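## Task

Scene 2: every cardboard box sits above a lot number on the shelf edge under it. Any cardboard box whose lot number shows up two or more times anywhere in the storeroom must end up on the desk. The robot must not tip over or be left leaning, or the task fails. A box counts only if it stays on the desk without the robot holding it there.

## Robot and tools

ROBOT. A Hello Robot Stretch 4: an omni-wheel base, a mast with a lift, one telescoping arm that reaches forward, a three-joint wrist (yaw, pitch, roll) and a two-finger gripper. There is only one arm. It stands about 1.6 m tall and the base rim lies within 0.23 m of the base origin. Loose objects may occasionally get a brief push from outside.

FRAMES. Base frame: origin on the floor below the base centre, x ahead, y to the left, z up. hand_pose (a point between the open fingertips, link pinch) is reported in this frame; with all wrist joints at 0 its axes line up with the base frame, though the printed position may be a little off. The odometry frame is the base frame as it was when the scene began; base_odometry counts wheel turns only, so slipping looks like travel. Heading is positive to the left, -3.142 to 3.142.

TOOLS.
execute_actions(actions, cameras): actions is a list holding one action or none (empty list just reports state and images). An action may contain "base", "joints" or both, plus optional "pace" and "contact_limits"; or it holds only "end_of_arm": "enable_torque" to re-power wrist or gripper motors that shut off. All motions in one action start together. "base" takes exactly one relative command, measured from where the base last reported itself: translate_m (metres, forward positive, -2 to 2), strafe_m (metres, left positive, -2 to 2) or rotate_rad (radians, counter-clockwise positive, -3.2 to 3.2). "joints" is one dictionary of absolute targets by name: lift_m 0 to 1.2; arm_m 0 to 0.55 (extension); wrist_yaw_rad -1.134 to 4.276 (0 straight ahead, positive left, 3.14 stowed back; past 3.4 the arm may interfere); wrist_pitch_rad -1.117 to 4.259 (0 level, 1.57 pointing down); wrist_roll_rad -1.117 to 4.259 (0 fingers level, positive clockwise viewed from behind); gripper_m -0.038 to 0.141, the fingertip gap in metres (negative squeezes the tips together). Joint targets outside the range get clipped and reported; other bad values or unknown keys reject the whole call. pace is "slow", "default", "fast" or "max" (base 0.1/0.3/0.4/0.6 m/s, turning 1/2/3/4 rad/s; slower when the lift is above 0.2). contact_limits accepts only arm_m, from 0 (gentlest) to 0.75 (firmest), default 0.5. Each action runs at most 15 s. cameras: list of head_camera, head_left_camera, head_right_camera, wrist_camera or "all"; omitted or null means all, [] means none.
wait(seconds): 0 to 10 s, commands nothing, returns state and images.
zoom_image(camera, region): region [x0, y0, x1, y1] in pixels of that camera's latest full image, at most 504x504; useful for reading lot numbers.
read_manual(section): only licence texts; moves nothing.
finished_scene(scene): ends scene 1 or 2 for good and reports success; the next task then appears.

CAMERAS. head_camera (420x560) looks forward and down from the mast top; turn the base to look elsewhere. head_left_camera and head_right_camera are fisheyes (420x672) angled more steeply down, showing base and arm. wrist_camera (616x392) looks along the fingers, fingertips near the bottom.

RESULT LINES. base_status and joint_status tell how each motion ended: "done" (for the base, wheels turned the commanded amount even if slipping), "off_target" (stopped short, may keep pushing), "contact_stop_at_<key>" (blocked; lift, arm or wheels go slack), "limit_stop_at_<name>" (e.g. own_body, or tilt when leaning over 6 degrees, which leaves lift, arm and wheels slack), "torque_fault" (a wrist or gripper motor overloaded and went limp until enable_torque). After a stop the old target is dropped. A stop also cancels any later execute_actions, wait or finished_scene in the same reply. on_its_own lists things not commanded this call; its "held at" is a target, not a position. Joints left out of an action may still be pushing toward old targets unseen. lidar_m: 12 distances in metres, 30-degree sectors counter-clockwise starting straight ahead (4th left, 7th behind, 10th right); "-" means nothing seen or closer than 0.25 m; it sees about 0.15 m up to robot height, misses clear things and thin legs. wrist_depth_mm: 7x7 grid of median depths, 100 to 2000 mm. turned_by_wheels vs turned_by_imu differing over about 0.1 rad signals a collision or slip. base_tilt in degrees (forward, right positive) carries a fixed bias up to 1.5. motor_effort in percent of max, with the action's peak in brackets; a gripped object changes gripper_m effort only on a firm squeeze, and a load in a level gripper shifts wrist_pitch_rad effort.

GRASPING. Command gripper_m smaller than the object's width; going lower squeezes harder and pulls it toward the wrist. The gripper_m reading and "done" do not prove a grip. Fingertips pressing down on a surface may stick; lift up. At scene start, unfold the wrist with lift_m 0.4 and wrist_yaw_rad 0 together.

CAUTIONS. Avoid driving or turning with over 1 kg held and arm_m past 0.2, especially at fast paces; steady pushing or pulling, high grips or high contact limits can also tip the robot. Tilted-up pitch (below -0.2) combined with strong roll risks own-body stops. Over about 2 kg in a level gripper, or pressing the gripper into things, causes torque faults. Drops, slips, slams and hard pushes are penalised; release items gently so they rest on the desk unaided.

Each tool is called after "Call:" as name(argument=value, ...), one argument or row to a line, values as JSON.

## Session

Call:
execute_actions(
  actions=[],
)

Scene clock: 0.00 s.
base_odometry: x=+0.000 y=+0.000 heading=+0.000 (m, m, rad; odometry frame)
turned_by_wheels: +0.000 (rad since the last result)
turned_by_imu: +0.000 (rad since the last result)
base_tilt: forward=-0.1 right=+0.8 (deg)
lidar_m: 0.65 0.75 1.73 1.73 0.99 0.82 0.82 0.95 2.52 1.42 0.76 0.65
base_status: not commanded
joint_positions: lift_m=+0.133 arm_m=+0.000 wrist_yaw_rad=+3.196 wrist_pitch_rad=-0.007 wrist_roll_rad=+0.016 gripper_m=+0.057
joint_status: not commanded
motor_effort: lift_m=+17 arm_m=+0 wrist_yaw_rad=+1 wrist_pitch_rad=-5 wrist_roll_rad=+0 gripper_m=-3 wheel_0=+0 wheel_1=+0 wheel_2=+0 (%)
hand_pose: x=-0.1222 y=+0.0717 z=+0.3135 quat_wxyz=(-0.027, +0.003, +0.008, +1.000) (m; base frame)
wrist_depth_mm: - 135 1808 1808 1618 1537 878 / - 120 151 1098 1138 1138 1499 / - 116 146 1708 1618 1576 1499 / - 129 184 1756 1661 1618 1537 / 136 1921 1808 1661 1618 1537 1499 / 1060 1281 195 1182 197 1098 1025 / 223 809 820 112 788 759 750
pictures: head_camera, head_left_camera, head_right_camera, wrist_camera
Images, in order (width x height): head_camera 420x560, head_left_camera 420x672, head_right_camera 420x672, wrist_camera 616x392.

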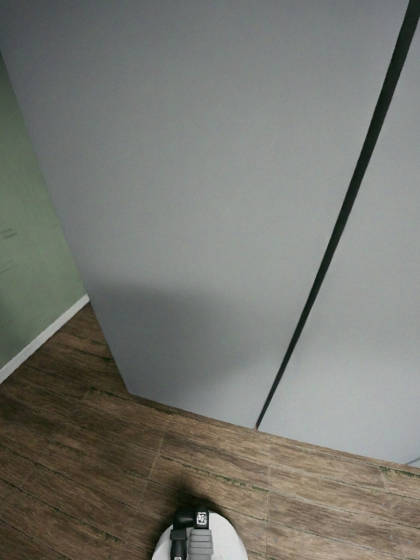

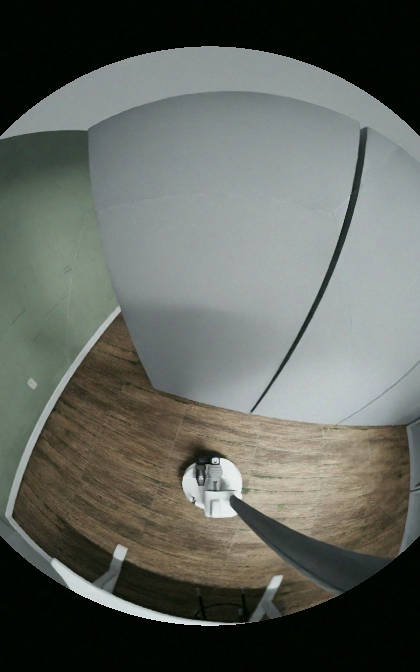

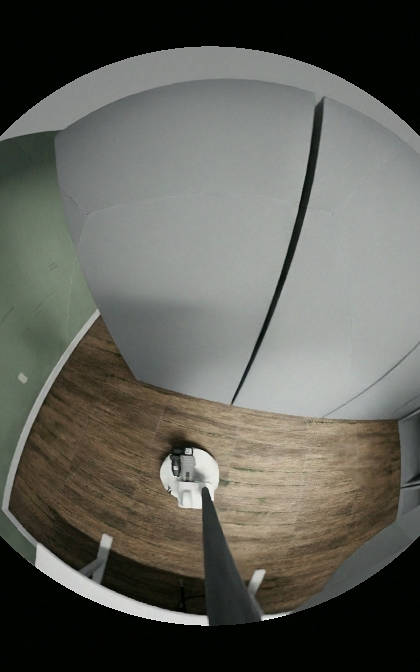

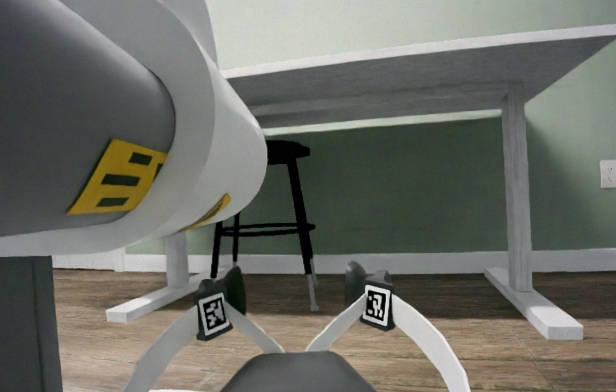

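Call:
execute_actions(
  actions=[
    {"base":{"rotate_rad":-1.83},"joints":{"lift_m":0.4,"gripper_m":0.0},"pace":"fast"},
  ],
  cameras=["head_camera"],
)

Call:
execute_actions(
  actions=[
    {"base":{"translate_m":1.4},"joints":{"lift_m":0.55,"wrist_yaw_rad":-0.15,"wrist_pitch_rad":0.15,"wrist_roll_rad":0.04},"pace":"max"},
  ],
  cameras=["head_camera","wrist_camera"],
)

Scene clock: 19.03 s.
base_odometry: x=+0.000 y=+0.000 heading=-1.830 (m, m, rad; odometry frame)
turned_by_wheels: -1.830 (rad since the last result)
turned_by_imu: -1.831 (rad since the last result)
base_tilt: forward=-0.2 right=+0.5 (deg)
lidar_m: 2.51 0.97 0.67 0.64 0.68 0.90 1.74 1.74 0.87 0.80 0.85 1.13
base_status: done
joint_positions: lift_m=+0.400 arm_m=+0.000 wrist_yaw_rad=+3.196 wrist_pitch_rad=-0.007 wrist_roll_rad=+0.016 gripper_m=+0.000
joint_status: all done
motor_effort: lift_m=+21(21) arm_m=+0(0) wrist_yaw_rad=+0(0) wrist_pitch_rad=-6(7) wrist_roll_rad=+1(1) gripper_m=-5(3) wheel_0=+0(6) wheel_1=+0(8) wheel_2=+0(7) (%)
hand_pose: x=-0.1222 y=+0.0717 z=+0.5800 quat_wxyz=(-0.027, +0.003, +0.008, +1.000) (m; base frame)
wrist_depth_mm: - 136 1863 1808 1983 1983 750 / - 120 151 1863 1863 1863 778 / - 116 146 1808 1921 1863 788 / - 129 183 1921 1863 1863 798 / 137 1863 1863 1921 1863 1863 809 / 1756 1863 1863 195 1863 1863 798 / 224 1397 1336 112 1255 1366 809
pictures: head_camera
Images, in order (width x height): head_camera 420x560.

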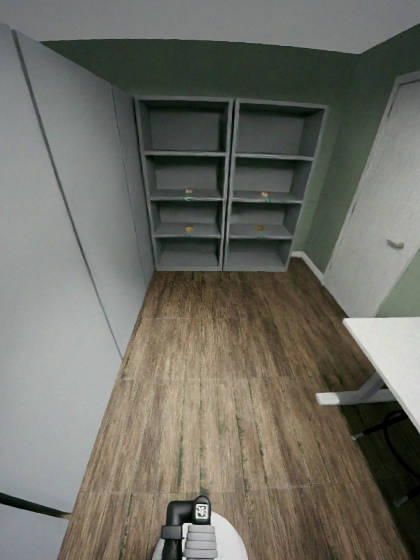

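Scene clock: 23.17 s.
base_odometry: x=-0.359 y=-1.353 heading=-1.830 (m, m, rad; odometry frame)
turned_by_wheels: +0.000 (rad since the last result)
turned_by_imu: +0.001 (rad since the last result)
base_tilt: forward=-0.2 right=+0.7 (deg)
lidar_m: 1.10 1.06 0.76 0.69 0.73 0.99 3.15 1.15 0.89 1.50 1.58 1.18
base_status: done
joint_positions: lift_m=+0.550 arm_m=+0.000 wrist_yaw_rad=-0.150 wrist_pitch_rad=+0.152 wrist_roll_rad=+0.040 gripper_m=+0.000
joint_status: all done
motor_effort: lift_m=+20(24) arm_m=+0(0) wrist_yaw_rad=-1(8) wrist_pitch_rad=-7(8) wrist_roll_rad=+2(7) gripper_m=-5(4) wheel_0=+0(6) wheel_1=+0(6) wheel_2=+0(12) (%)
hand_pose: x=+0.4395 y=-0.1290 z=+0.6843 quat_wxyz=(+0.994, +0.025, +0.074, -0.076) (m; base frame)
wrist_depth_mm: 1138 1160 878 1281 1397 1281 1397 / 960 1078 991 1366 1430 1308 1430 / 1182 1229 1281 1430 1499 1430 1397 / 1182 1281 1336 1229 1229 1255 1499 / 946 960 1008 1160 1537 1430 1499 / 1229 1308 1366 194 1464 1281 1336 / 1205 1160 1118 112 1098 1160 1160
pictures: head_camera, wrist_camera
Images, in order (width x height): head_camera 420x560, wrist_camera 616x392.

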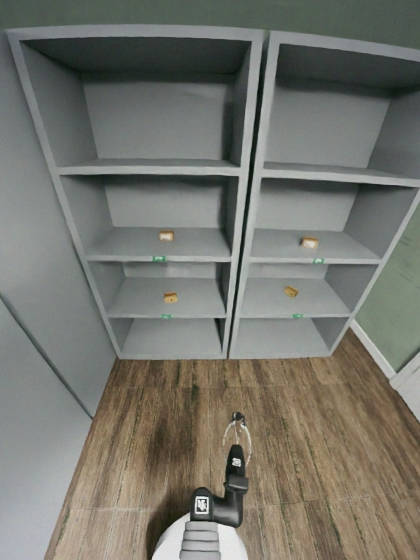

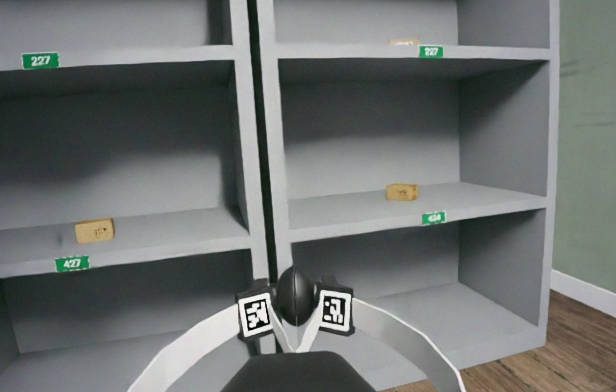

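Call:
zoom_image(
  camera="wrist_camera",
  region=[370, 30, 490, 240],
)

Call:
zoom_image(
  camera="head_camera",
  region=[135, 215, 345, 330],
)

Region (370, 30, 490, 240) of wrist_camera's 616x392 image, scaled by 2.400; it fills the left 288 columns of this view, and the rest is white.

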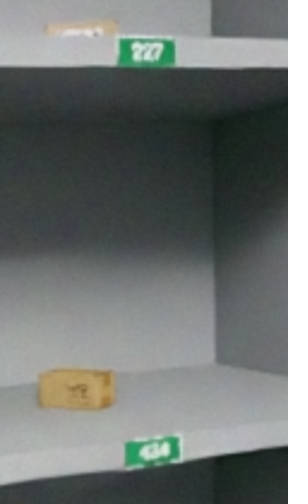

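Region (135, 215, 345, 330) of head_camera's 420x560 image, scaled by 2.400, with more detail than that image has; it fills the top 276 rows of this view, and the rest is white.

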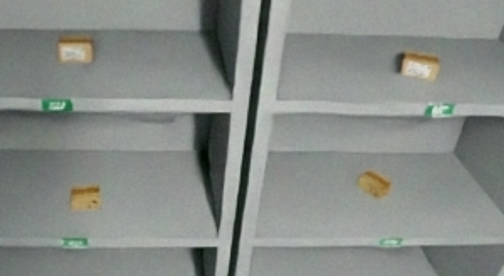

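Call:
execute_actions(
  actions=[
    {"base":{"rotate_rad":0.275},"joints":{"lift_m":0.955,"wrist_yaw_rad":0,"wrist_pitch_rad":0.35,"gripper_m":0.14},"pace":"fast"},
  ],
  cameras=[],
)

Call:
execute_actions(
  actions=[
    {"base":{"translate_m":0.5},"joints":{"arm_m":0.2},"pace":"max"},
  ],
  cameras=["head_camera","wrist_camera"],
)

Scene clock: 45.07 s.
base_odometry: x=-0.359 y=-1.353 heading=-1.555 (m, m, rad; odometry frame)
turned_by_wheels: +0.275 (rad since the last result)
turned_by_imu: +0.276 (rad since the last result)
base_tilt: forward=-0.3 right=+0.7 (deg)
lidar_m: 1.11 0.84 0.71 0.70 0.83 1.39 1.73 0.91 0.96 1.49 1.34 1.12
base_status: done
joint_positions: lift_m=+0.955 arm_m=+0.000 wrist_yaw_rad=+0.000 wrist_pitch_rad=+0.352 wrist_roll_rad=+0.040 gripper_m=+0.140
joint_status: all done
motor_effort: lift_m=+21(23) arm_m=+0(0) wrist_yaw_rad=+1(8) wrist_pitch_rad=-5(9) wrist_roll_rad=+2(2) gripper_m=+0(4) wheel_0=+0(5) wheel_1=+0(8) wheel_2=+2(6) (%)
hand_pose: x=+0.4414 y=-0.0874 z=+1.0335 quat_wxyz=(+0.984, +0.020, +0.175, -0.003) (m; base frame)
wrist_depth_mm: 866 1042 1255 1205 1182 778 1098 / 854 1060 1336 1308 1205 891 1138 / 878 991 1182 1078 1008 854 917 / 866 1078 1537 1430 1397 1281 1281 / 866 1098 1281 1255 1160 1118 1182 / 866 211 1366 1078 1042 991 1008 / 866 1098 1397 112 1366 1336 1336
pictures: none
No camera images: the call's "cameras" was empty. Leave "cameras" out to get every camera's image.

Scene clock: 47.90 s.
base_odometry: x=-0.351 y=-1.853 heading=-1.555 (m, m, rad; odometry frame)
turned_by_wheels: +0.000 (rad since the last result)
turned_by_imu: +0.000 (rad since the last result)
base_tilt: forward=-0.3 right=+0.6 (deg)
lidar_m: 0.62 0.69 0.59 0.59 0.69 1.19 1.93 1.34 1.61 1.35 0.75 0.63
base_status: done
joint_positions: lift_m=+0.955 arm_m=+0.199 wrist_yaw_rad=+0.000 wrist_pitch_rad=+0.352 wrist_roll_rad=+0.040 gripper_m=+0.140
joint_status: all done
motor_effort: lift_m=+21(21) arm_m=+8(7) wrist_yaw_rad=+0(2) wrist_pitch_rad=-6(6) wrist_roll_rad=+2(2) gripper_m=+1(0) wheel_0=-1(5) wheel_1=-2(5) wheel_2=+1(10) (%)
hand_pose: x=+0.6403 y=-0.0874 z=+1.0335 quat_wxyz=(+0.984, +0.019, +0.175, -0.003) (m; base frame)
wrist_depth_mm: 603 654 627 597 574 549 535 / 609 676 647 634 609 585 559 / 603 715 676 647 634 609 569 / 530 521 492 436 466 449 436 / 370 364 357 347 338 327 319 / 289 212 276 270 241 245 252 / 597 699 263 112 237 227 222
pictures: head_camera, wrist_camera
Images, in order (width x height): head_camera 420x560, wrist_camera 616x392.

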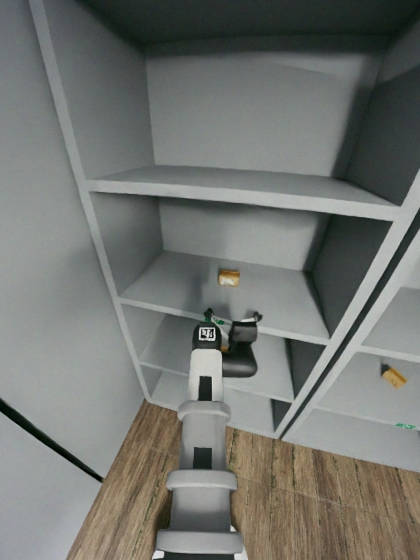

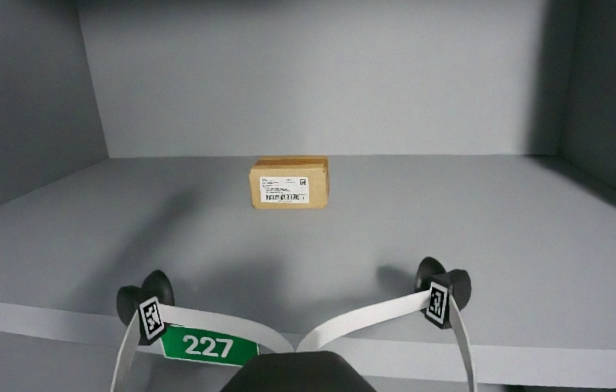

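Call:
execute_actions(
  actions=[
    {"joints":{"arm_m":0.445,"lift_m":0.944},"pace":"fast"},
  ],
  cameras=["wrist_camera"],
)

Scene clock: 58.37 s.
base_odometry: x=-0.351 y=-1.853 heading=-1.555 (m, m, rad; odometry frame)
turned_by_wheels: +0.000 (rad since the last result)
turned_by_imu: +0.000 (rad since the last result)
base_tilt: forward=-0.1 right=+0.6 (deg)
lidar_m: 0.61 0.69 0.59 0.58 0.69 1.20 1.92 1.33 1.64 1.33 0.73 0.61
base_status: not commanded
joint_positions: lift_m=+0.944 arm_m=+0.444 wrist_yaw_rad=+0.000 wrist_pitch_rad=+0.352 wrist_roll_rad=+0.040 gripper_m=+0.140
joint_status: all done
motor_effort: lift_m=+14(20) arm_m=+8(10) wrist_yaw_rad=+0(1) wrist_pitch_rad=-5(5) wrist_roll_rad=+0(3) gripper_m=+0(0) wheel_0=-2(2) wheel_1=-2(2) wheel_2=+0(1) (%)
hand_pose: x=+0.8853 y=-0.0874 z=+1.0230 quat_wxyz=(+0.984, +0.019, +0.175, -0.003) (m; base frame)
wrist_depth_mm: 418 410 394 375 364 349 340 / 445 430 413 394 379 364 355 / 477 459 436 415 402 384 370 / 484 469 442 427 415 397 384 / 347 342 315 224 300 309 300 / 263 211 202 194 196 229 236 / 216 211 211 112 202 197 200
pictures: wrist_camera
Images, in order (width x height): wrist_camera 616x392.

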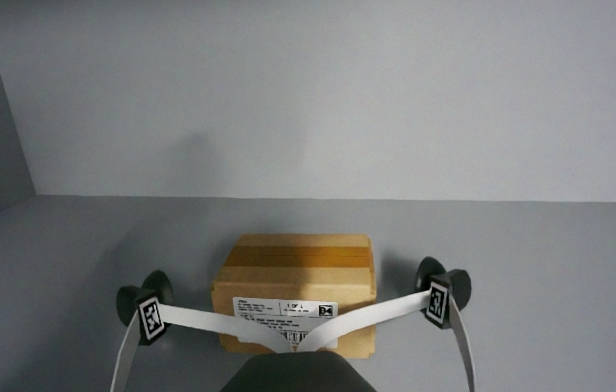

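Call:
execute_actions(
  actions=[
    {"joints":{"gripper_m":0.05}},
  ],
  cameras=["wrist_camera"],
)

Call:
execute_actions(
  actions=[
    {"joints":{"lift_m":0.966},"pace":"fast"},
  ],
  cameras=[],
)

Call:
execute_actions(
  actions=[
    {"joints":{"arm_m":0.0},"pace":"max"},
  ],
  cameras=[],
)

Call:
execute_actions(
  actions=[
    {"base":{"rotate_rad":-2.57},"joints":{"lift_m":0.73},"pace":"fast"},
  ],
  cameras=["head_camera","wrist_camera"],
)

Scene clock: 74.80 s.
base_odometry: x=-0.351 y=-1.853 heading=-1.555 (m, m, rad; odometry frame)
turned_by_wheels: +0.000 (rad since the last result)
turned_by_imu: +0.000 (rad since the last result)
base_tilt: forward=-0.1 right=+0.6 (deg)
lidar_m: 0.62 0.72 0.58 0.59 0.70 1.16 1.91 1.35 1.63 1.37 0.75 0.62
base_status: not commanded
joint_positions: lift_m=+0.944 arm_m=+0.444 wrist_yaw_rad=+0.000 wrist_pitch_rad=+0.353 wrist_roll_rad=+0.040 gripper_m=+0.050
joint_status: all done
motor_effort: lift_m=+14(14) arm_m=+8(8) wrist_yaw_rad=+0(0) wrist_pitch_rad=-9(7) wrist_roll_rad=+2(1) gripper_m=-17(20) wheel_0=-1(1) wheel_1=-2(2) wheel_2=+0(0) (%)
hand_pose: x=+0.8852 y=-0.0874 z=+1.0228 quat_wxyz=(+0.984, +0.019, +0.176, -0.003) (m; base frame)
wrist_depth_mm: 421 407 392 377 362 351 336 / 445 427 413 397 377 364 351 / 473 455 436 418 402 384 375 / 488 466 445 430 415 397 384 / 343 338 314 216 312 306 297 / 262 259 189 185 184 238 235 / 215 202 198 112 200 195 198
pictures: wrist_camera
Images, in order (width x height): wrist_camera 616x392.

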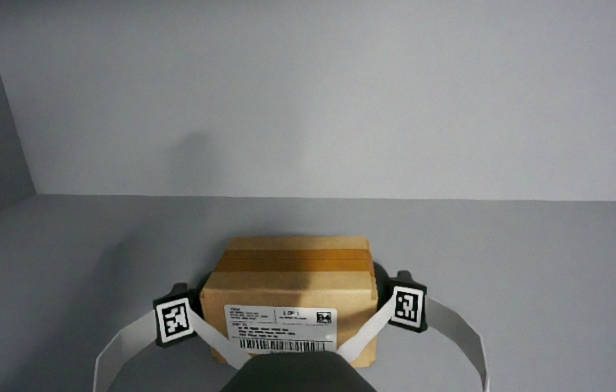

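Scene clock: 75.50 s.
base_odometry: x=-0.351 y=-1.853 heading=-1.555 (m, m, rad; odometry frame)
turned_by_wheels: +0.000 (rad since the last result)
turned_by_imu: +0.000 (rad since the last result)
base_tilt: forward=-0.2 right=+0.7 (deg)
lidar_m: 0.62 0.71 0.60 0.59 0.67 1.17 1.94 1.34 1.65 1.36 0.74 0.63
base_status: not commanded
joint_positions: lift_m=+0.966 arm_m=+0.444 wrist_yaw_rad=+0.000 wrist_pitch_rad=+0.353 wrist_roll_rad=+0.040 gripper_m=+0.050
joint_status: all done
motor_effort: lift_m=+21(21) arm_m=+8(8) wrist_yaw_rad=+0(0) wrist_pitch_rad=-9(10) wrist_roll_rad=+1(1) gripper_m=-19(18) wheel_0=-1(1) wheel_1=-2(2) wheel_2=+0(0) (%)
hand_pose: x=+0.8852 y=-0.0874 z=+1.0441 quat_wxyz=(+0.984, +0.019, +0.176, -0.003) (m; base frame)
wrist_depth_mm: 421 404 392 377 364 349 338 / 445 427 410 394 379 368 349 / 473 455 433 418 399 387 373 / 500 480 459 439 424 407 394 / 389 382 353 216 349 343 338 / 297 294 188 184 185 270 267 / 242 229 212 112 227 220 222
pictures: none
No camera images: the call's "cameras" was empty. Leave "cameras" out to get every camera's image.

Scene clock: 77.37 s.
base_odometry: x=-0.351 y=-1.853 heading=-1.555 (m, m, rad; odometry frame)
turned_by_wheels: +0.000 (rad since the last result)
turned_by_imu: +0.000 (rad since the last result)
base_tilt: forward=-0.2 right=+0.6 (deg)
lidar_m: 0.63 0.69 0.59 0.60 0.69 1.18 1.94 1.33 1.62 1.34 0.74 0.62
base_status: not commanded
joint_positions: lift_m=+0.966 arm_m=+0.001 wrist_yaw_rad=+0.000 wrist_pitch_rad=+0.354 wrist_roll_rad=+0.040 gripper_m=+0.050
joint_status: all done
motor_effort: lift_m=+21(21) arm_m=-8(8) wrist_yaw_rad=+1(1) wrist_pitch_rad=-12(11) wrist_roll_rad=+2(2) gripper_m=-19(19) wheel_0=-1(2) wheel_1=-2(2) wheel_2=+0(0) (%)
hand_pose: x=+0.4429 y=-0.0875 z=+1.0440 quat_wxyz=(+0.984, +0.020, +0.176, -0.004) (m; base frame)
wrist_depth_mm: 647 820 798 788 759 715 512 / 654 854 854 809 778 750 512 / 640 831 866 842 798 699 521 / 574 554 530 508 496 480 466 / 640 798 445 215 413 407 389 / 661 809 189 184 183 741 517 / 661 768 492 112 798 715 504
pictures: none
No camera images: the call's "cameras" was empty. Leave "cameras" out to get every camera's image.

Scene clock: 80.17 s.
base_odometry: x=-0.351 y=-1.853 heading=+2.158 (m, m, rad; odometry frame)
turned_by_wheels: -2.570 (rad since the last result)
turned_by_imu: -2.572 (rad since the last result)
base_tilt: forward=-0.1 right=+0.4 (deg)
lidar_m: 1.34 1.64 1.31 0.74 0.62 0.63 0.71 0.58 0.58 0.71 1.22 1.80
base_status: done
joint_positions: lift_m=+0.730 arm_m=+0.001 wrist_yaw_rad=+0.000 wrist_pitch_rad=+0.353 wrist_roll_rad=+0.040 gripper_m=+0.050
joint_status: all done
motor_effort: lift_m=+14(19) arm_m=-8(8) wrist_yaw_rad=+1(1) wrist_pitch_rad=-10(11) wrist_roll_rad=+2(1) gripper_m=-18(19) wheel_0=+0(7) wheel_1=+0(8) wheel_2=+1(6) (%)
hand_pose: x=+0.4429 y=-0.0875 z=+0.8086 quat_wxyz=(+0.984, +0.020, +0.176, -0.004) (m; base frame)
wrist_depth_mm: 1205 1397 1756 - - - - / 1308 1499 1708 - - - - / 1336 1537 1499 1618 - - - / 1308 1618 1863 - - - - / 1366 1618 1756 215 1808 1756 1808 / 1366 1499 189 185 185 1430 1336 / 1255 1182 683 112 1182 1138 1118
pictures: head_camera, wrist_camera
Images, in order (width x height): head_camera 420x560, wrist_camera 616x392.

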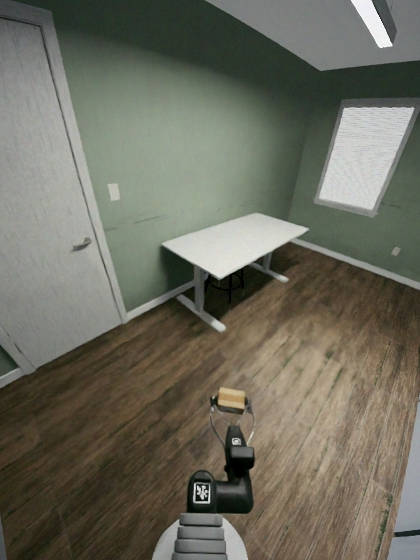

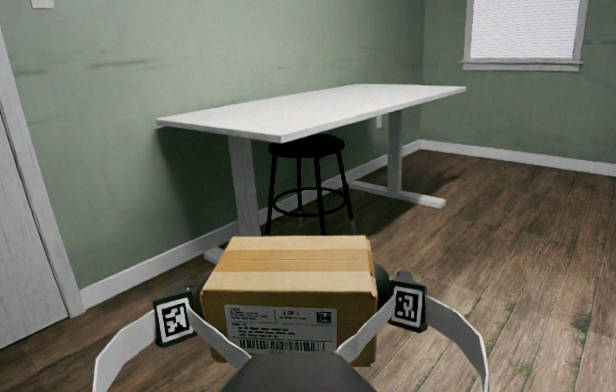

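Call:
execute_actions(
  actions=[
    {"base":{"translate_m":0.68},"joints":{"arm_m":0.54},"pace":"max"},
  ],
  cameras=["head_camera","wrist_camera"],
)

Scene clock: 89.40 s.
base_odometry: x=-0.728 y=-1.287 heading=+2.158 (m, m, rad; odometry frame)
turned_by_wheels: +0.000 (rad since the last result)
turned_by_imu: +0.001 (rad since the last result)
base_tilt: forward=-0.2 right=+0.6 (deg)
lidar_m: 0.63 1.02 1.11 1.32 1.12 1.12 1.25 1.08 1.08 1.23 2.19 0.82
base_status: done
joint_positions: lift_m=+0.730 arm_m=+0.539 wrist_yaw_rad=+0.000 wrist_pitch_rad=+0.353 wrist_roll_rad=+0.040 gripper_m=+0.050
joint_status: all done
motor_effort: lift_m=+15(15) arm_m=+8(9) wrist_yaw_rad=+1(2) wrist_pitch_rad=-10(9) wrist_roll_rad=+1(1) gripper_m=-18(19) wheel_0=+0(6) wheel_1=+0(7) wheel_2=+2(11) (%)
hand_pose: x=+0.9803 y=-0.0873 z=+0.8086 quat_wxyz=(+0.984, +0.019, +0.176, -0.003) (m; base frame)
wrist_depth_mm: 569 661 798 1008 1308 - 1983 / 580 668 831 1008 1397 - - / 597 699 820 991 946 891 866 / 591 654 627 603 580 564 554 / 459 459 421 216 418 413 399 / 351 349 187 184 183 322 315 / 289 270 234 112 270 263 267
pictures: head_camera, wrist_camera
Images, in order (width x height): head_camera 420x560, wrist_camera 616x392.

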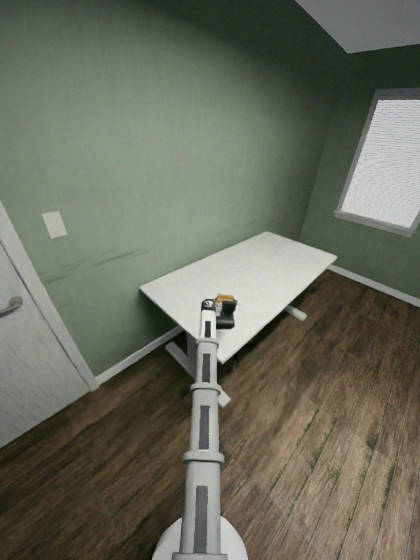

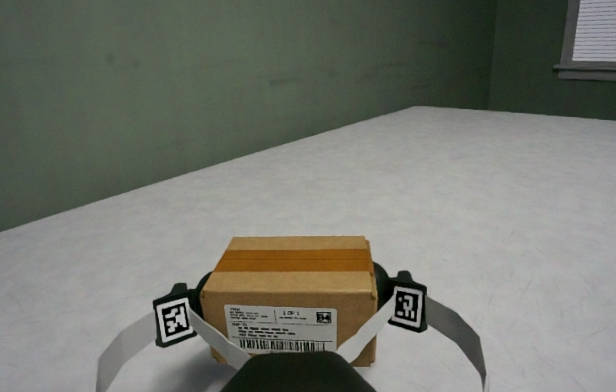

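Call:
execute_actions(
  actions=[
    {"joints":{"lift_m":0.676}},
  ],
  cameras=[],
)

Call:
execute_actions(
  actions=[
    {"joints":{"gripper_m":0.12}},
  ],
  cameras=[],
)

Call:
execute_actions(
  actions=[
    {"joints":{"arm_m":0.3,"lift_m":0.75,"gripper_m":0.14},"pace":"max"},
  ],
  cameras=["wrist_camera"],
)

Call:
execute_actions(
  actions=[
    {"base":{"rotate_rad":2.15},"joints":{"lift_m":0.955,"arm_m":0.1},"pace":"fast"},
  ],
  cameras=["head_camera","wrist_camera"],
)

Scene clock: 106.43 s.
base_odometry: x=-0.728 y=-1.287 heading=+2.158 (m, m, rad; odometry frame)
turned_by_wheels: +0.000 (rad since the last result)
turned_by_imu: +0.000 (rad since the last result)
base_tilt: forward=-0.3 right=+0.6 (deg)
lidar_m: 0.67 1.04 1.13 1.32 1.13 1.12 1.26 1.08 1.06 1.26 2.16 0.79
base_status: not commanded
joint_positions: lift_m=+0.676 arm_m=+0.539 wrist_yaw_rad=+0.000 wrist_pitch_rad=+0.353 wrist_roll_rad=+0.040 gripper_m=+0.050
joint_status: all done
motor_effort: lift_m=+14(15) arm_m=+8(7) wrist_yaw_rad=+0(0) wrist_pitch_rad=-8(9) wrist_roll_rad=+2(2) gripper_m=-17(18) wheel_0=+0(0) wheel_1=+0(0) wheel_2=+1(1) (%)
hand_pose: x=+0.9803 y=-0.0873 z=+0.7547 quat_wxyz=(+0.984, +0.019, +0.176, -0.003) (m; base frame)
wrist_depth_mm: 564 647 788 1008 1366 - 1921 / 580 683 820 1025 1366 1921 - / 597 676 778 741 707 683 654 / 508 492 473 455 439 424 410 / 349 342 319 216 314 309 301 / 266 263 187 184 183 242 237 / 217 204 200 112 204 198 201
pictures: none
No camera images: the call's "cameras" was empty. Leave "cameras" out to get every camera's image.

Scene clock: 108.03 s.
base_odometry: x=-0.728 y=-1.287 heading=+2.158 (m, m, rad; odometry frame)
turned_by_wheels: +0.000 (rad since the last result)
turned_by_imu: +0.000 (rad since the last result)
base_tilt: forward=-0.2 right=+0.6 (deg)
lidar_m: 0.67 1.04 1.13 1.30 1.12 1.12 1.25 1.08 1.07 1.26 2.17 0.82
base_status: not commanded
joint_positions: lift_m=+0.676 arm_m=+0.539 wrist_yaw_rad=+0.000 wrist_pitch_rad=+0.353 wrist_roll_rad=+0.040 gripper_m=+0.120
joint_status: all done
motor_effort: lift_m=+14(14) arm_m=+8(7) wrist_yaw_rad=+0(1) wrist_pitch_rad=-7(9) wrist_roll_rad=+1(1) gripper_m=+0(22) wheel_0=+0(0) wheel_1=+0(0) wheel_2=+1(1) (%)
hand_pose: x=+0.9803 y=-0.0873 z=+0.7548 quat_wxyz=(+0.984, +0.019, +0.175, -0.003) (m; base frame)
wrist_depth_mm: 569 654 798 991 1308 - - / 580 691 831 1042 1336 1983 - / 585 683 768 759 707 668 661 / 512 488 477 455 439 427 415 / 349 345 320 229 317 312 304 / 266 242 200 196 195 241 238 / 219 213 212 112 204 200 199
pictures: none
No camera images: the call's "cameras" was empty. Leave "cameras" out to get every camera's image.

Scene clock: 109.50 s.
base_odometry: x=-0.728 y=-1.287 heading=+2.158 (m, m, rad; odometry frame)
turned_by_wheels: +0.000 (rad since the last result)
turned_by_imu: +0.000 (rad since the last result)
base_tilt: forward=-0.3 right=+0.7 (deg)
lidar_m: 0.68 1.04 1.14 1.31 1.12 1.10 1.26 1.08 1.08 1.24 2.17 0.81
base_status: not commanded
joint_positions: lift_m=+0.750 arm_m=+0.301 wrist_yaw_rad=+0.000 wrist_pitch_rad=+0.352 wrist_roll_rad=+0.040 gripper_m=+0.140
joint_status: all done
motor_effort: lift_m=+20(24) arm_m=-8(8) wrist_yaw_rad=+1(0) wrist_pitch_rad=-6(7) wrist_roll_rad=+1(3) gripper_m=+1(0) wheel_0=+0(0) wheel_1=+0(0) wheel_2=+1(1) (%)
hand_pose: x=+0.7430 y=-0.0875 z=+0.8284 quat_wxyz=(+0.984, +0.020, +0.175, -0.004) (m; base frame)
wrist_depth_mm: 699 809 991 1205 1618 - - / 715 831 991 1255 1618 - - / 741 866 1008 1078 1042 991 1078 / 715 707 691 661 640 615 - / 530 496 484 449 466 477 1708 / 585 212 379 373 332 1255 1397 / 820 309 314 112 306 1138 1138
pictures: wrist_camera
Images, in order (width x height): wrist_camera 616x392.

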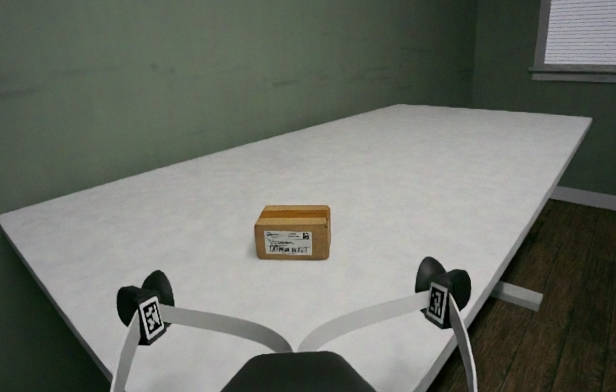

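Scene clock: 111.70 s.
base_odometry: x=-0.728 y=-1.287 heading=-1.975 (m, m, rad; odometry frame)
turned_by_wheels: +2.150 (rad since the last result)
turned_by_imu: +2.152 (rad since the last result)
base_tilt: forward=-0.2 right=+0.6 (deg)
lidar_m: 1.09 1.12 1.21 1.06 1.09 1.33 3.15 0.72 0.66 1.15 1.12 1.24
base_status: done
joint_positions: lift_m=+0.955 arm_m=+0.101 wrist_yaw_rad=+0.000 wrist_pitch_rad=+0.352 wrist_roll_rad=+0.040 gripper_m=+0.140
joint_status: all done
motor_effort: lift_m=+20(23) arm_m=-8(8) wrist_yaw_rad=-1(0) wrist_pitch_rad=-5(8) wrist_roll_rad=+1(2) gripper_m=+0(1) wheel_0=+1(6) wheel_1=+1(6) wheel_2=+2(7) (%)
hand_pose: x=+0.5431 y=-0.0873 z=+1.0335 quat_wxyz=(+0.984, +0.019, +0.175, -0.003) (m; base frame)
wrist_depth_mm: 661 1078 1138 1205 1182 1205 1060 / 676 1078 1160 1255 1205 1255 1098 / 741 820 960 917 1025 1336 1118 / 798 976 1336 1397 1336 1397 1182 / 1182 878 1308 1229 1182 1464 1182 / 1025 210 991 1042 1042 1499 1229 / 891 946 1397 112 1366 1366 1229
pictures: head_camera, wrist_camera
Images, in order (width x height): head_camera 420x560, wrist_camera 616x392.

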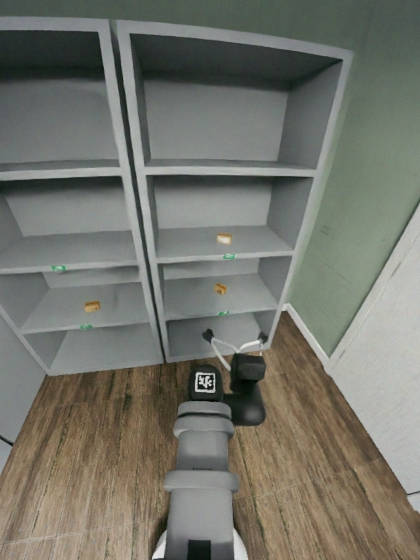

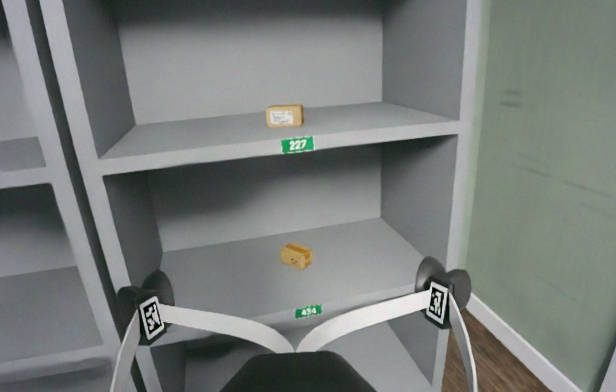

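Call:
execute_actions(
  actions=[
    {"base":{"translate_m":0.35},"joints":{"arm_m":0.3},"pace":"max"},
  ],
  cameras=["wrist_camera"],
)

Scene clock: 124.43 s.
base_odometry: x=-0.865 y=-1.609 heading=-1.975 (m, m, rad; odometry frame)
turned_by_wheels: +0.000 (rad since the last result)
turned_by_imu: +0.000 (rad since the last result)
base_tilt: forward=-0.2 right=+0.5 (deg)
lidar_m: 0.76 0.75 0.94 1.14 1.15 1.41 2.69 0.92 1.04 1.05 1.10 0.87
base_status: done
joint_positions: lift_m=+0.955 arm_m=+0.299 wrist_yaw_rad=+0.000 wrist_pitch_rad=+0.352 wrist_roll_rad=+0.040 gripper_m=+0.140
joint_status: all done
motor_effort: lift_m=+20(20) arm_m=+8(8) wrist_yaw_rad=+1(2) wrist_pitch_rad=-6(7) wrist_roll_rad=+2(2) gripper_m=+2(0) wheel_0=-2(5) wheel_1=-1(3) wheel_2=+1(10) (%)
hand_pose: x=+0.7404 y=-0.0874 z=+1.0335 quat_wxyz=(+0.984, +0.019, +0.175, -0.003) (m; base frame)
wrist_depth_mm: 580 603 640 676 723 647 512 / 597 634 676 707 759 661 530 / 627 668 699 723 750 640 535 / 544 521 469 436 469 449 439 / 370 362 357 345 340 366 512 / 279 211 303 325 342 683 569 / 603 788 831 112 820 723 591
pictures: wrist_camera
Images, in order (width x height): wrist_camera 616x392.

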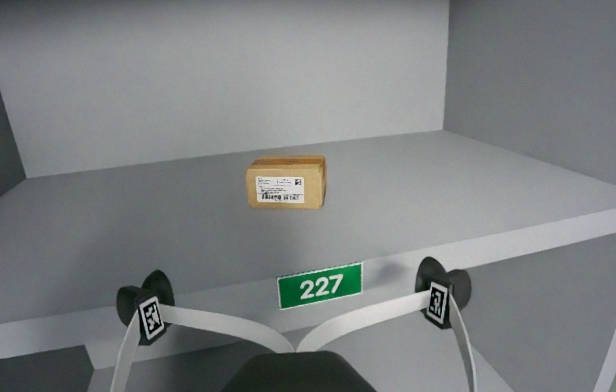

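Call:
execute_actions(
  actions=[
    {"joints":{"arm_m":0.545,"lift_m":0.944,"wrist_yaw_rad":0.015},"pace":"fast"},
  ],
  cameras=["wrist_camera"],
)

Call:
execute_actions(
  actions=[
    {"joints":{"gripper_m":0.05}},
  ],
  cameras=["wrist_camera"],
)

Scene clock: 131.73 s.
base_odometry: x=-0.865 y=-1.609 heading=-1.975 (m, m, rad; odometry frame)
turned_by_wheels: +0.000 (rad since the last result)
turned_by_imu: +0.000 (rad since the last result)
base_tilt: forward=-0.2 right=+0.7 (deg)
lidar_m: 0.75 0.76 0.93 1.14 1.15 1.43 2.70 0.90 1.04 1.06 1.10 0.86
base_status: not commanded
joint_positions: lift_m=+0.944 arm_m=+0.544 wrist_yaw_rad=+0.015 wrist_pitch_rad=+0.352 wrist_roll_rad=+0.040 gripper_m=+0.140
joint_status: all done
motor_effort: lift_m=+14(19) arm_m=+8(8) wrist_yaw_rad=+0(4) wrist_pitch_rad=-6(5) wrist_roll_rad=+2(2) gripper_m=+1(2) wheel_0=-1(1) wheel_1=-1(1) wheel_2=+0(1) (%)
hand_pose: x=+0.9866 y=-0.0833 z=+1.0230 quat_wxyz=(+0.984, +0.018, +0.175, +0.004) (m; base frame)
wrist_depth_mm: 387 404 430 449 473 504 469 / 402 421 442 473 496 525 484 / 418 439 466 496 530 554 500 / 433 455 466 452 430 418 410 / 347 340 314 224 300 307 300 / 264 211 203 194 196 229 236 / 215 211 211 112 202 197 198
pictures: wrist_camera
Images, in order (width x height): wrist_camera 616x392.

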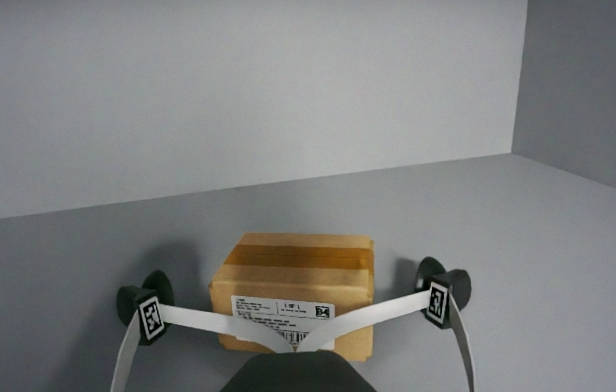

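Scene clock: 133.63 s.
base_odometry: x=-0.865 y=-1.609 heading=-1.975 (m, m, rad; odometry frame)
turned_by_wheels: +0.000 (rad since the last result)
turned_by_imu: +0.000 (rad since the last result)
base_tilt: forward=-0.4 right=+0.7 (deg)
lidar_m: 0.74 0.77 0.93 1.14 1.15 1.39 2.69 0.89 1.01 1.07 1.10 0.86
base_status: not commanded
joint_positions: lift_m=+0.944 arm_m=+0.544 wrist_yaw_rad=+0.015 wrist_pitch_rad=+0.353 wrist_roll_rad=+0.040 gripper_m=+0.050
joint_status: all done
motor_effort: lift_m=+14(15) arm_m=+8(8) wrist_yaw_rad=+1(0) wrist_pitch_rad=-8(9) wrist_roll_rad=+2(1) gripper_m=-19(20) wheel_0=-1(1) wheel_1=-1(1) wheel_2=+1(0) (%)
hand_pose: x=+0.9865 y=-0.0833 z=+1.0228 quat_wxyz=(+0.984, +0.018, +0.176, +0.004) (m; base frame)
wrist_depth_mm: 387 404 427 442 477 504 473 / 402 421 445 469 500 530 480 / 421 439 466 504 525 554 500 / 439 455 469 445 436 418 410 / 345 340 315 216 309 304 297 / 260 258 188 183 183 238 235 / 216 200 200 112 200 194 198
pictures: wrist_camera
Images, in order (width x height): wrist_camera 616x392.

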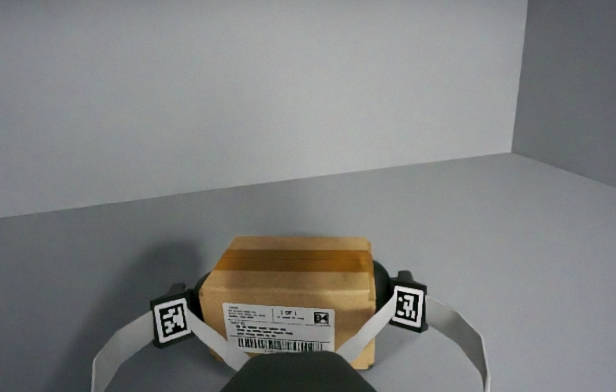

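Call:
execute_actions(
  actions=[
    {"joints":{"lift_m":0.966},"pace":"fast"},
  ],
  cameras=[],
)

Call:
execute_actions(
  actions=[
    {"base":{"translate_m":-1.5},"joints":{"arm_m":0.25},"pace":"max"},
  ],
  cameras=[],
)

Call:
execute_actions(
  actions=[
    {"base":{"rotate_rad":-1.72},"joints":{"arm_m":0.54,"lift_m":0.70},"pace":"fast"},
  ],
  cameras=["head_camera"],
)

Scene clock: 146.63 s.
base_odometry: x=-0.865 y=-1.609 heading=-1.975 (m, m, rad; odometry frame)
turned_by_wheels: +0.000 (rad since the last result)
turned_by_imu: +0.000 (rad since the last result)
base_tilt: forward=-0.2 right=+0.6 (deg)
lidar_m: 0.75 0.76 0.93 1.14 1.15 1.40 2.70 0.93 1.01 1.06 1.10 0.86
base_status: not commanded
joint_positions: lift_m=+0.966 arm_m=+0.544 wrist_yaw_rad=+0.015 wrist_pitch_rad=+0.353 wrist_roll_rad=+0.040 gripper_m=+0.050
joint_status: all done
motor_effort: lift_m=+21(22) arm_m=+8(8) wrist_yaw_rad=+0(1) wrist_pitch_rad=-9(10) wrist_roll_rad=+1(2) gripper_m=-21(18) wheel_0=-1(1) wheel_1=-1(2) wheel_2=+0(1) (%)
hand_pose: x=+0.9865 y=-0.0833 z=+1.0442 quat_wxyz=(+0.984, +0.018, +0.176, +0.004) (m; base frame)
wrist_depth_mm: 384 410 427 452 477 500 469 / 402 424 449 477 504 530 484 / 418 445 469 496 530 564 500 / 439 469 488 504 488 477 462 / 392 379 353 215 351 343 338 / 297 293 189 184 185 270 267 / 243 229 227 112 226 220 221
pictures: none
No camera images: the call's "cameras" was empty. Leave "cameras" out to get every camera's image.

Scene clock: 152.17 s.
base_odometry: x=-0.276 y=-0.230 heading=-1.975 (m, m, rad; odometry frame)
turned_by_wheels: +0.000 (rad since the last result)
turned_by_imu: +0.001 (rad since the last result)
base_tilt: forward=-0.2 right=+0.6 (deg)
lidar_m: 2.22 1.55 0.95 0.85 0.86 1.06 2.02 1.99 0.68 0.61 0.61 0.77
base_status: done
joint_positions: lift_m=+0.966 arm_m=+0.251 wrist_yaw_rad=+0.015 wrist_pitch_rad=+0.353 wrist_roll_rad=+0.040 gripper_m=+0.050
joint_status: all done
motor_effort: lift_m=+21(21) arm_m=-7(8) wrist_yaw_rad=+2(0) wrist_pitch_rad=-11(10) wrist_roll_rad=+2(2) gripper_m=-20(18) wheel_0=+2(5) wheel_1=+1(7) wheel_2=-1(10) (%)
hand_pose: x=+0.6942 y=-0.0834 z=+1.0441 quat_wxyz=(+0.984, +0.018, +0.176, +0.004) (m; base frame)
wrist_depth_mm: 1808 1921 - - - 1661 1281 / 1921 1983 - - - 1708 1308 / 1921 - - - - 1708 1336 / 1808 - - - - 1808 1397 / 1863 - 1921 215 - 1863 1430 / 1863 1863 189 183 185 1756 1464 / 1576 1430 1430 112 1430 1397 1397
pictures: none
No camera images: the call's "cameras" was empty. Leave "cameras" out to get every camera's image.

Scene clock: 154.47 s.
base_odometry: x=-0.276 y=-0.230 heading=+2.589 (m, m, rad; odometry frame)
turned_by_wheels: -1.720 (rad since the last result)
turned_by_imu: -1.720 (rad since the last result)
base_tilt: forward=-0.2 right=+0.7 (deg)
lidar_m: 0.60 0.60 0.69 2.27 2.10 1.09 0.85 0.85 0.95 2.03 1.99 0.74
base_status: done
joint_positions: lift_m=+0.700 arm_m=+0.539 wrist_yaw_rad=+0.015 wrist_pitch_rad=+0.353 wrist_roll_rad=+0.040 gripper_m=+0.050
joint_status: all done
motor_effort: lift_m=+15(19) arm_m=+7(8) wrist_yaw_rad=+1(4) wrist_pitch_rad=-9(10) wrist_roll_rad=+1(2) gripper_m=-18(20) wheel_0=+1(8) wheel_1=+0(3) wheel_2=-1(8) (%)
hand_pose: x=+0.9816 y=-0.0834 z=+0.7787 quat_wxyz=(+0.984, +0.018, +0.176, +0.004) (m; base frame)
wrist_depth_mm: 559 591 661 707 768 866 991 / 574 615 683 741 820 917 1042 / 591 647 707 768 820 976 1118 / 585 564 539 525 508 492 469 / 404 394 364 216 359 355 345 / 304 301 189 184 184 277 273 / 250 233 232 112 232 225 229
pictures: head_camera
Images, in order (width x height): head_camera 420x560.

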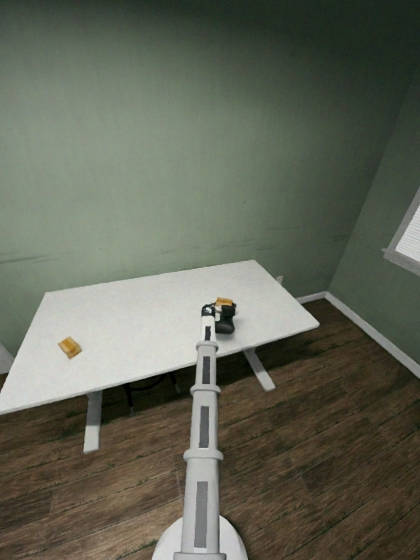

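Call:
execute_actions(
  actions=[],
)

Scene clock: 175.43 s.
base_odometry: x=-0.276 y=-0.230 heading=+2.589 (m, m, rad; odometry frame)
turned_by_wheels: +0.000 (rad since the last result)
turned_by_imu: +0.000 (rad since the last result)
base_tilt: forward=-0.4 right=+0.8 (deg)
lidar_m: 0.62 0.60 0.69 2.27 2.10 1.07 0.86 0.84 0.96 2.03 1.99 0.77
base_status: done
joint_positions: lift_m=+0.700 arm_m=+0.539 wrist_yaw_rad=+0.015 wrist_pitch_rad=+0.353 wrist_roll_rad=+0.040 gripper_m=+0.050
joint_status: all done
motor_effort: lift_m=+15(19) arm_m=+7(8) wrist_yaw_rad=+1(4) wrist_pitch_rad=-10(10) wrist_roll_rad=+2(2) gripper_m=-20(20) wheel_0=+1(8) wheel_1=+1(3) wheel_2=-1(8) (%)
hand_pose: x=+0.9816 y=-0.0834 z=+0.7787 quat_wxyz=(+0.984, +0.018, +0.176, +0.004) (m; base frame)
wrist_depth_mm: 549 597 647 723 778 878 976 / 574 615 676 741 842 931 1042 / 597 654 707 759 798 960 1098 / 585 559 539 517 500 484 477 / 402 394 364 216 359 353 345 / 304 300 189 183 184 278 273 / 249 233 232 112 233 226 227
pictures: head_camera, head_left_camera, head_right_camera, wrist_camera
Images, in order (width x height): head_camera 420x560, head_left_camera 420x672, head_right_camera 420x672, wrist_camera 616x392.

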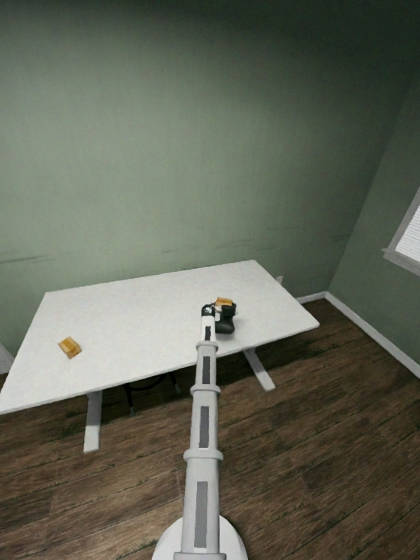

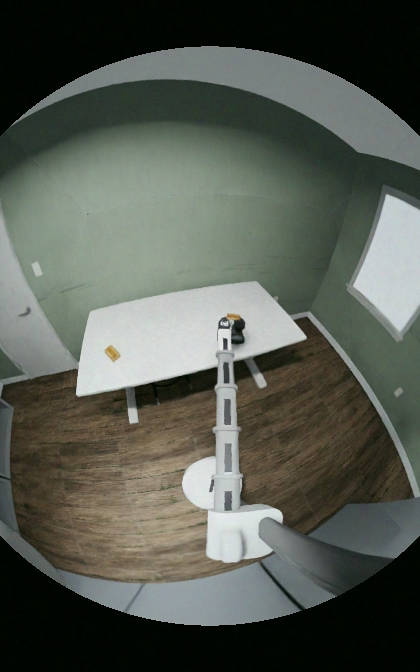

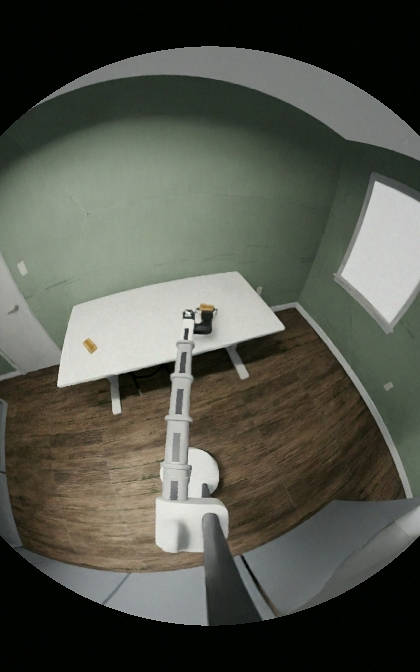

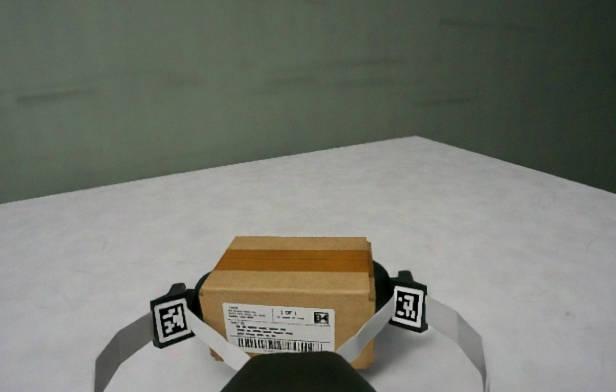

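Call:
execute_actions(
  actions=[
    {"joints":{"lift_m":0.675}},
  ],
  cameras=[],
)

Call:
execute_actions(
  actions=[
    {"joints":{"gripper_m":0.12}},
  ],
  cameras=["wrist_camera"],
)

Call:
execute_actions(
  actions=[
    {"joints":{"arm_m":0.0,"lift_m":0.70},"pace":"fast"},
  ],
  cameras=["head_camera"],
)

Scene clock: 183.33 s.
base_odometry: x=-0.276 y=-0.230 heading=+2.589 (m, m, rad; odometry frame)
turned_by_wheels: +0.000 (rad since the last result)
turned_by_imu: +0.000 (rad since the last result)
base_tilt: forward=-0.2 right=+0.6 (deg)
lidar_m: 0.62 0.59 0.69 2.27 2.09 1.07 0.85 0.85 0.95 2.02 1.99 0.75
base_status: not commanded
joint_positions: lift_m=+0.675 arm_m=+0.539 wrist_yaw_rad=+0.015 wrist_pitch_rad=+0.353 wrist_roll_rad=+0.040 gripper_m=+0.050
joint_status: all done
motor_effort: lift_m=+14(15) arm_m=+7(7) wrist_yaw_rad=+1(3) wrist_pitch_rad=-8(8) wrist_roll_rad=+2(2) gripper_m=-20(18) wheel_0=+1(1) wheel_1=+1(1) wheel_2=-1(1) (%)
hand_pose: x=+0.9816 y=-0.0834 z=+0.7537 quat_wxyz=(+0.984, +0.018, +0.176, +0.004) (m; base frame)
wrist_depth_mm: 559 597 647 707 788 878 976 / 569 621 683 759 820 917 1042 / 603 647 683 732 691 891 1098 / 504 496 469 449 436 421 415 / 347 343 317 216 314 310 301 / 264 262 189 183 184 241 237 / 216 202 202 112 202 196 201
pictures: none
No camera images: the call's "cameras" was empty. Leave "cameras" out to get every camera's image.

Scene clock: 184.93 s.
base_odometry: x=-0.276 y=-0.230 heading=+2.589 (m, m, rad; odometry frame)
turned_by_wheels: +0.000 (rad since the last result)
turned_by_imu: +0.000 (rad since the last result)
base_tilt: forward=-0.2 right=+0.6 (deg)
lidar_m: 0.60 0.59 0.67 2.26 2.09 1.09 0.87 0.84 0.96 2.03 1.99 0.76
base_status: not commanded
joint_positions: lift_m=+0.675 arm_m=+0.539 wrist_yaw_rad=+0.015 wrist_pitch_rad=+0.353 wrist_roll_rad=+0.040 gripper_m=+0.120
joint_status: all done
motor_effort: lift_m=+14(14) arm_m=+7(7) wrist_yaw_rad=+1(1) wrist_pitch_rad=-7(9) wrist_roll_rad=+2(2) gripper_m=+0(20) wheel_0=+1(1) wheel_1=+1(1) wheel_2=-1(1) (%)
hand_pose: x=+0.9816 y=-0.0834 z=+0.7538 quat_wxyz=(+0.984, +0.018, +0.176, +0.004) (m; base frame)
wrist_depth_mm: 549 591 654 707 798 904 991 / 574 621 676 741 820 931 1042 / 597 640 699 741 707 931 1098 / 508 488 469 452 439 427 410 / 349 345 319 228 314 309 300 / 265 241 201 195 195 239 238 / 217 211 210 112 204 200 201
pictures: wrist_camera
Images, in order (width x height): wrist_camera 616x392.

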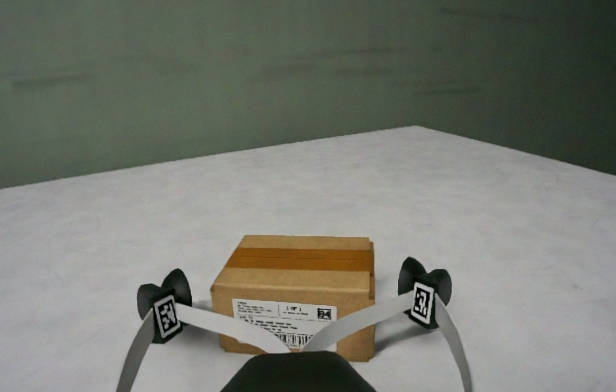

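Scene clock: 187.10 s.
base_odometry: x=-0.276 y=-0.230 heading=+2.589 (m, m, rad; odometry frame)
turned_by_wheels: +0.000 (rad since the last result)
turned_by_imu: +0.000 (rad since the last result)
base_tilt: forward=-0.4 right=+0.6 (deg)
lidar_m: 0.62 0.61 0.67 2.27 2.10 1.08 0.86 0.85 0.96 2.03 2.00 0.76
base_status: not commanded
joint_positions: lift_m=+0.700 arm_m=+0.001 wrist_yaw_rad=+0.015 wrist_pitch_rad=+0.352 wrist_roll_rad=+0.040 gripper_m=+0.120
joint_status: all done
motor_effort: lift_m=+21(21) arm_m=-8(7) wrist_yaw_rad=+2(0) wrist_pitch_rad=-5(7) wrist_roll_rad=+2(2) gripper_m=+0(1) wheel_0=+1(1) wheel_1=+1(1) wheel_2=+0(1) (%)
hand_pose: x=+0.4443 y=-0.0834 z=+0.7784 quat_wxyz=(+0.984, +0.018, +0.175, +0.004) (m; base frame)
wrist_depth_mm: 946 1025 1118 1205 1308 1499 1618 / 991 1042 1160 1281 1397 1618 1661 / 991 991 931 750 820 778 1708 / 591 569 544 535 597 1808 1863 / 404 427 1308 1499 1499 1756 1618 / 634 699 1366 1397 215 1336 1308 / 1182 1118 1205 112 1138 1118 1118
pictures: head_camera
Images, in order (width x height): head_camera 420x560.

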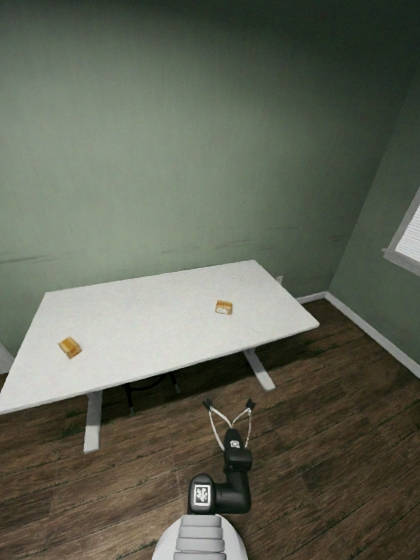

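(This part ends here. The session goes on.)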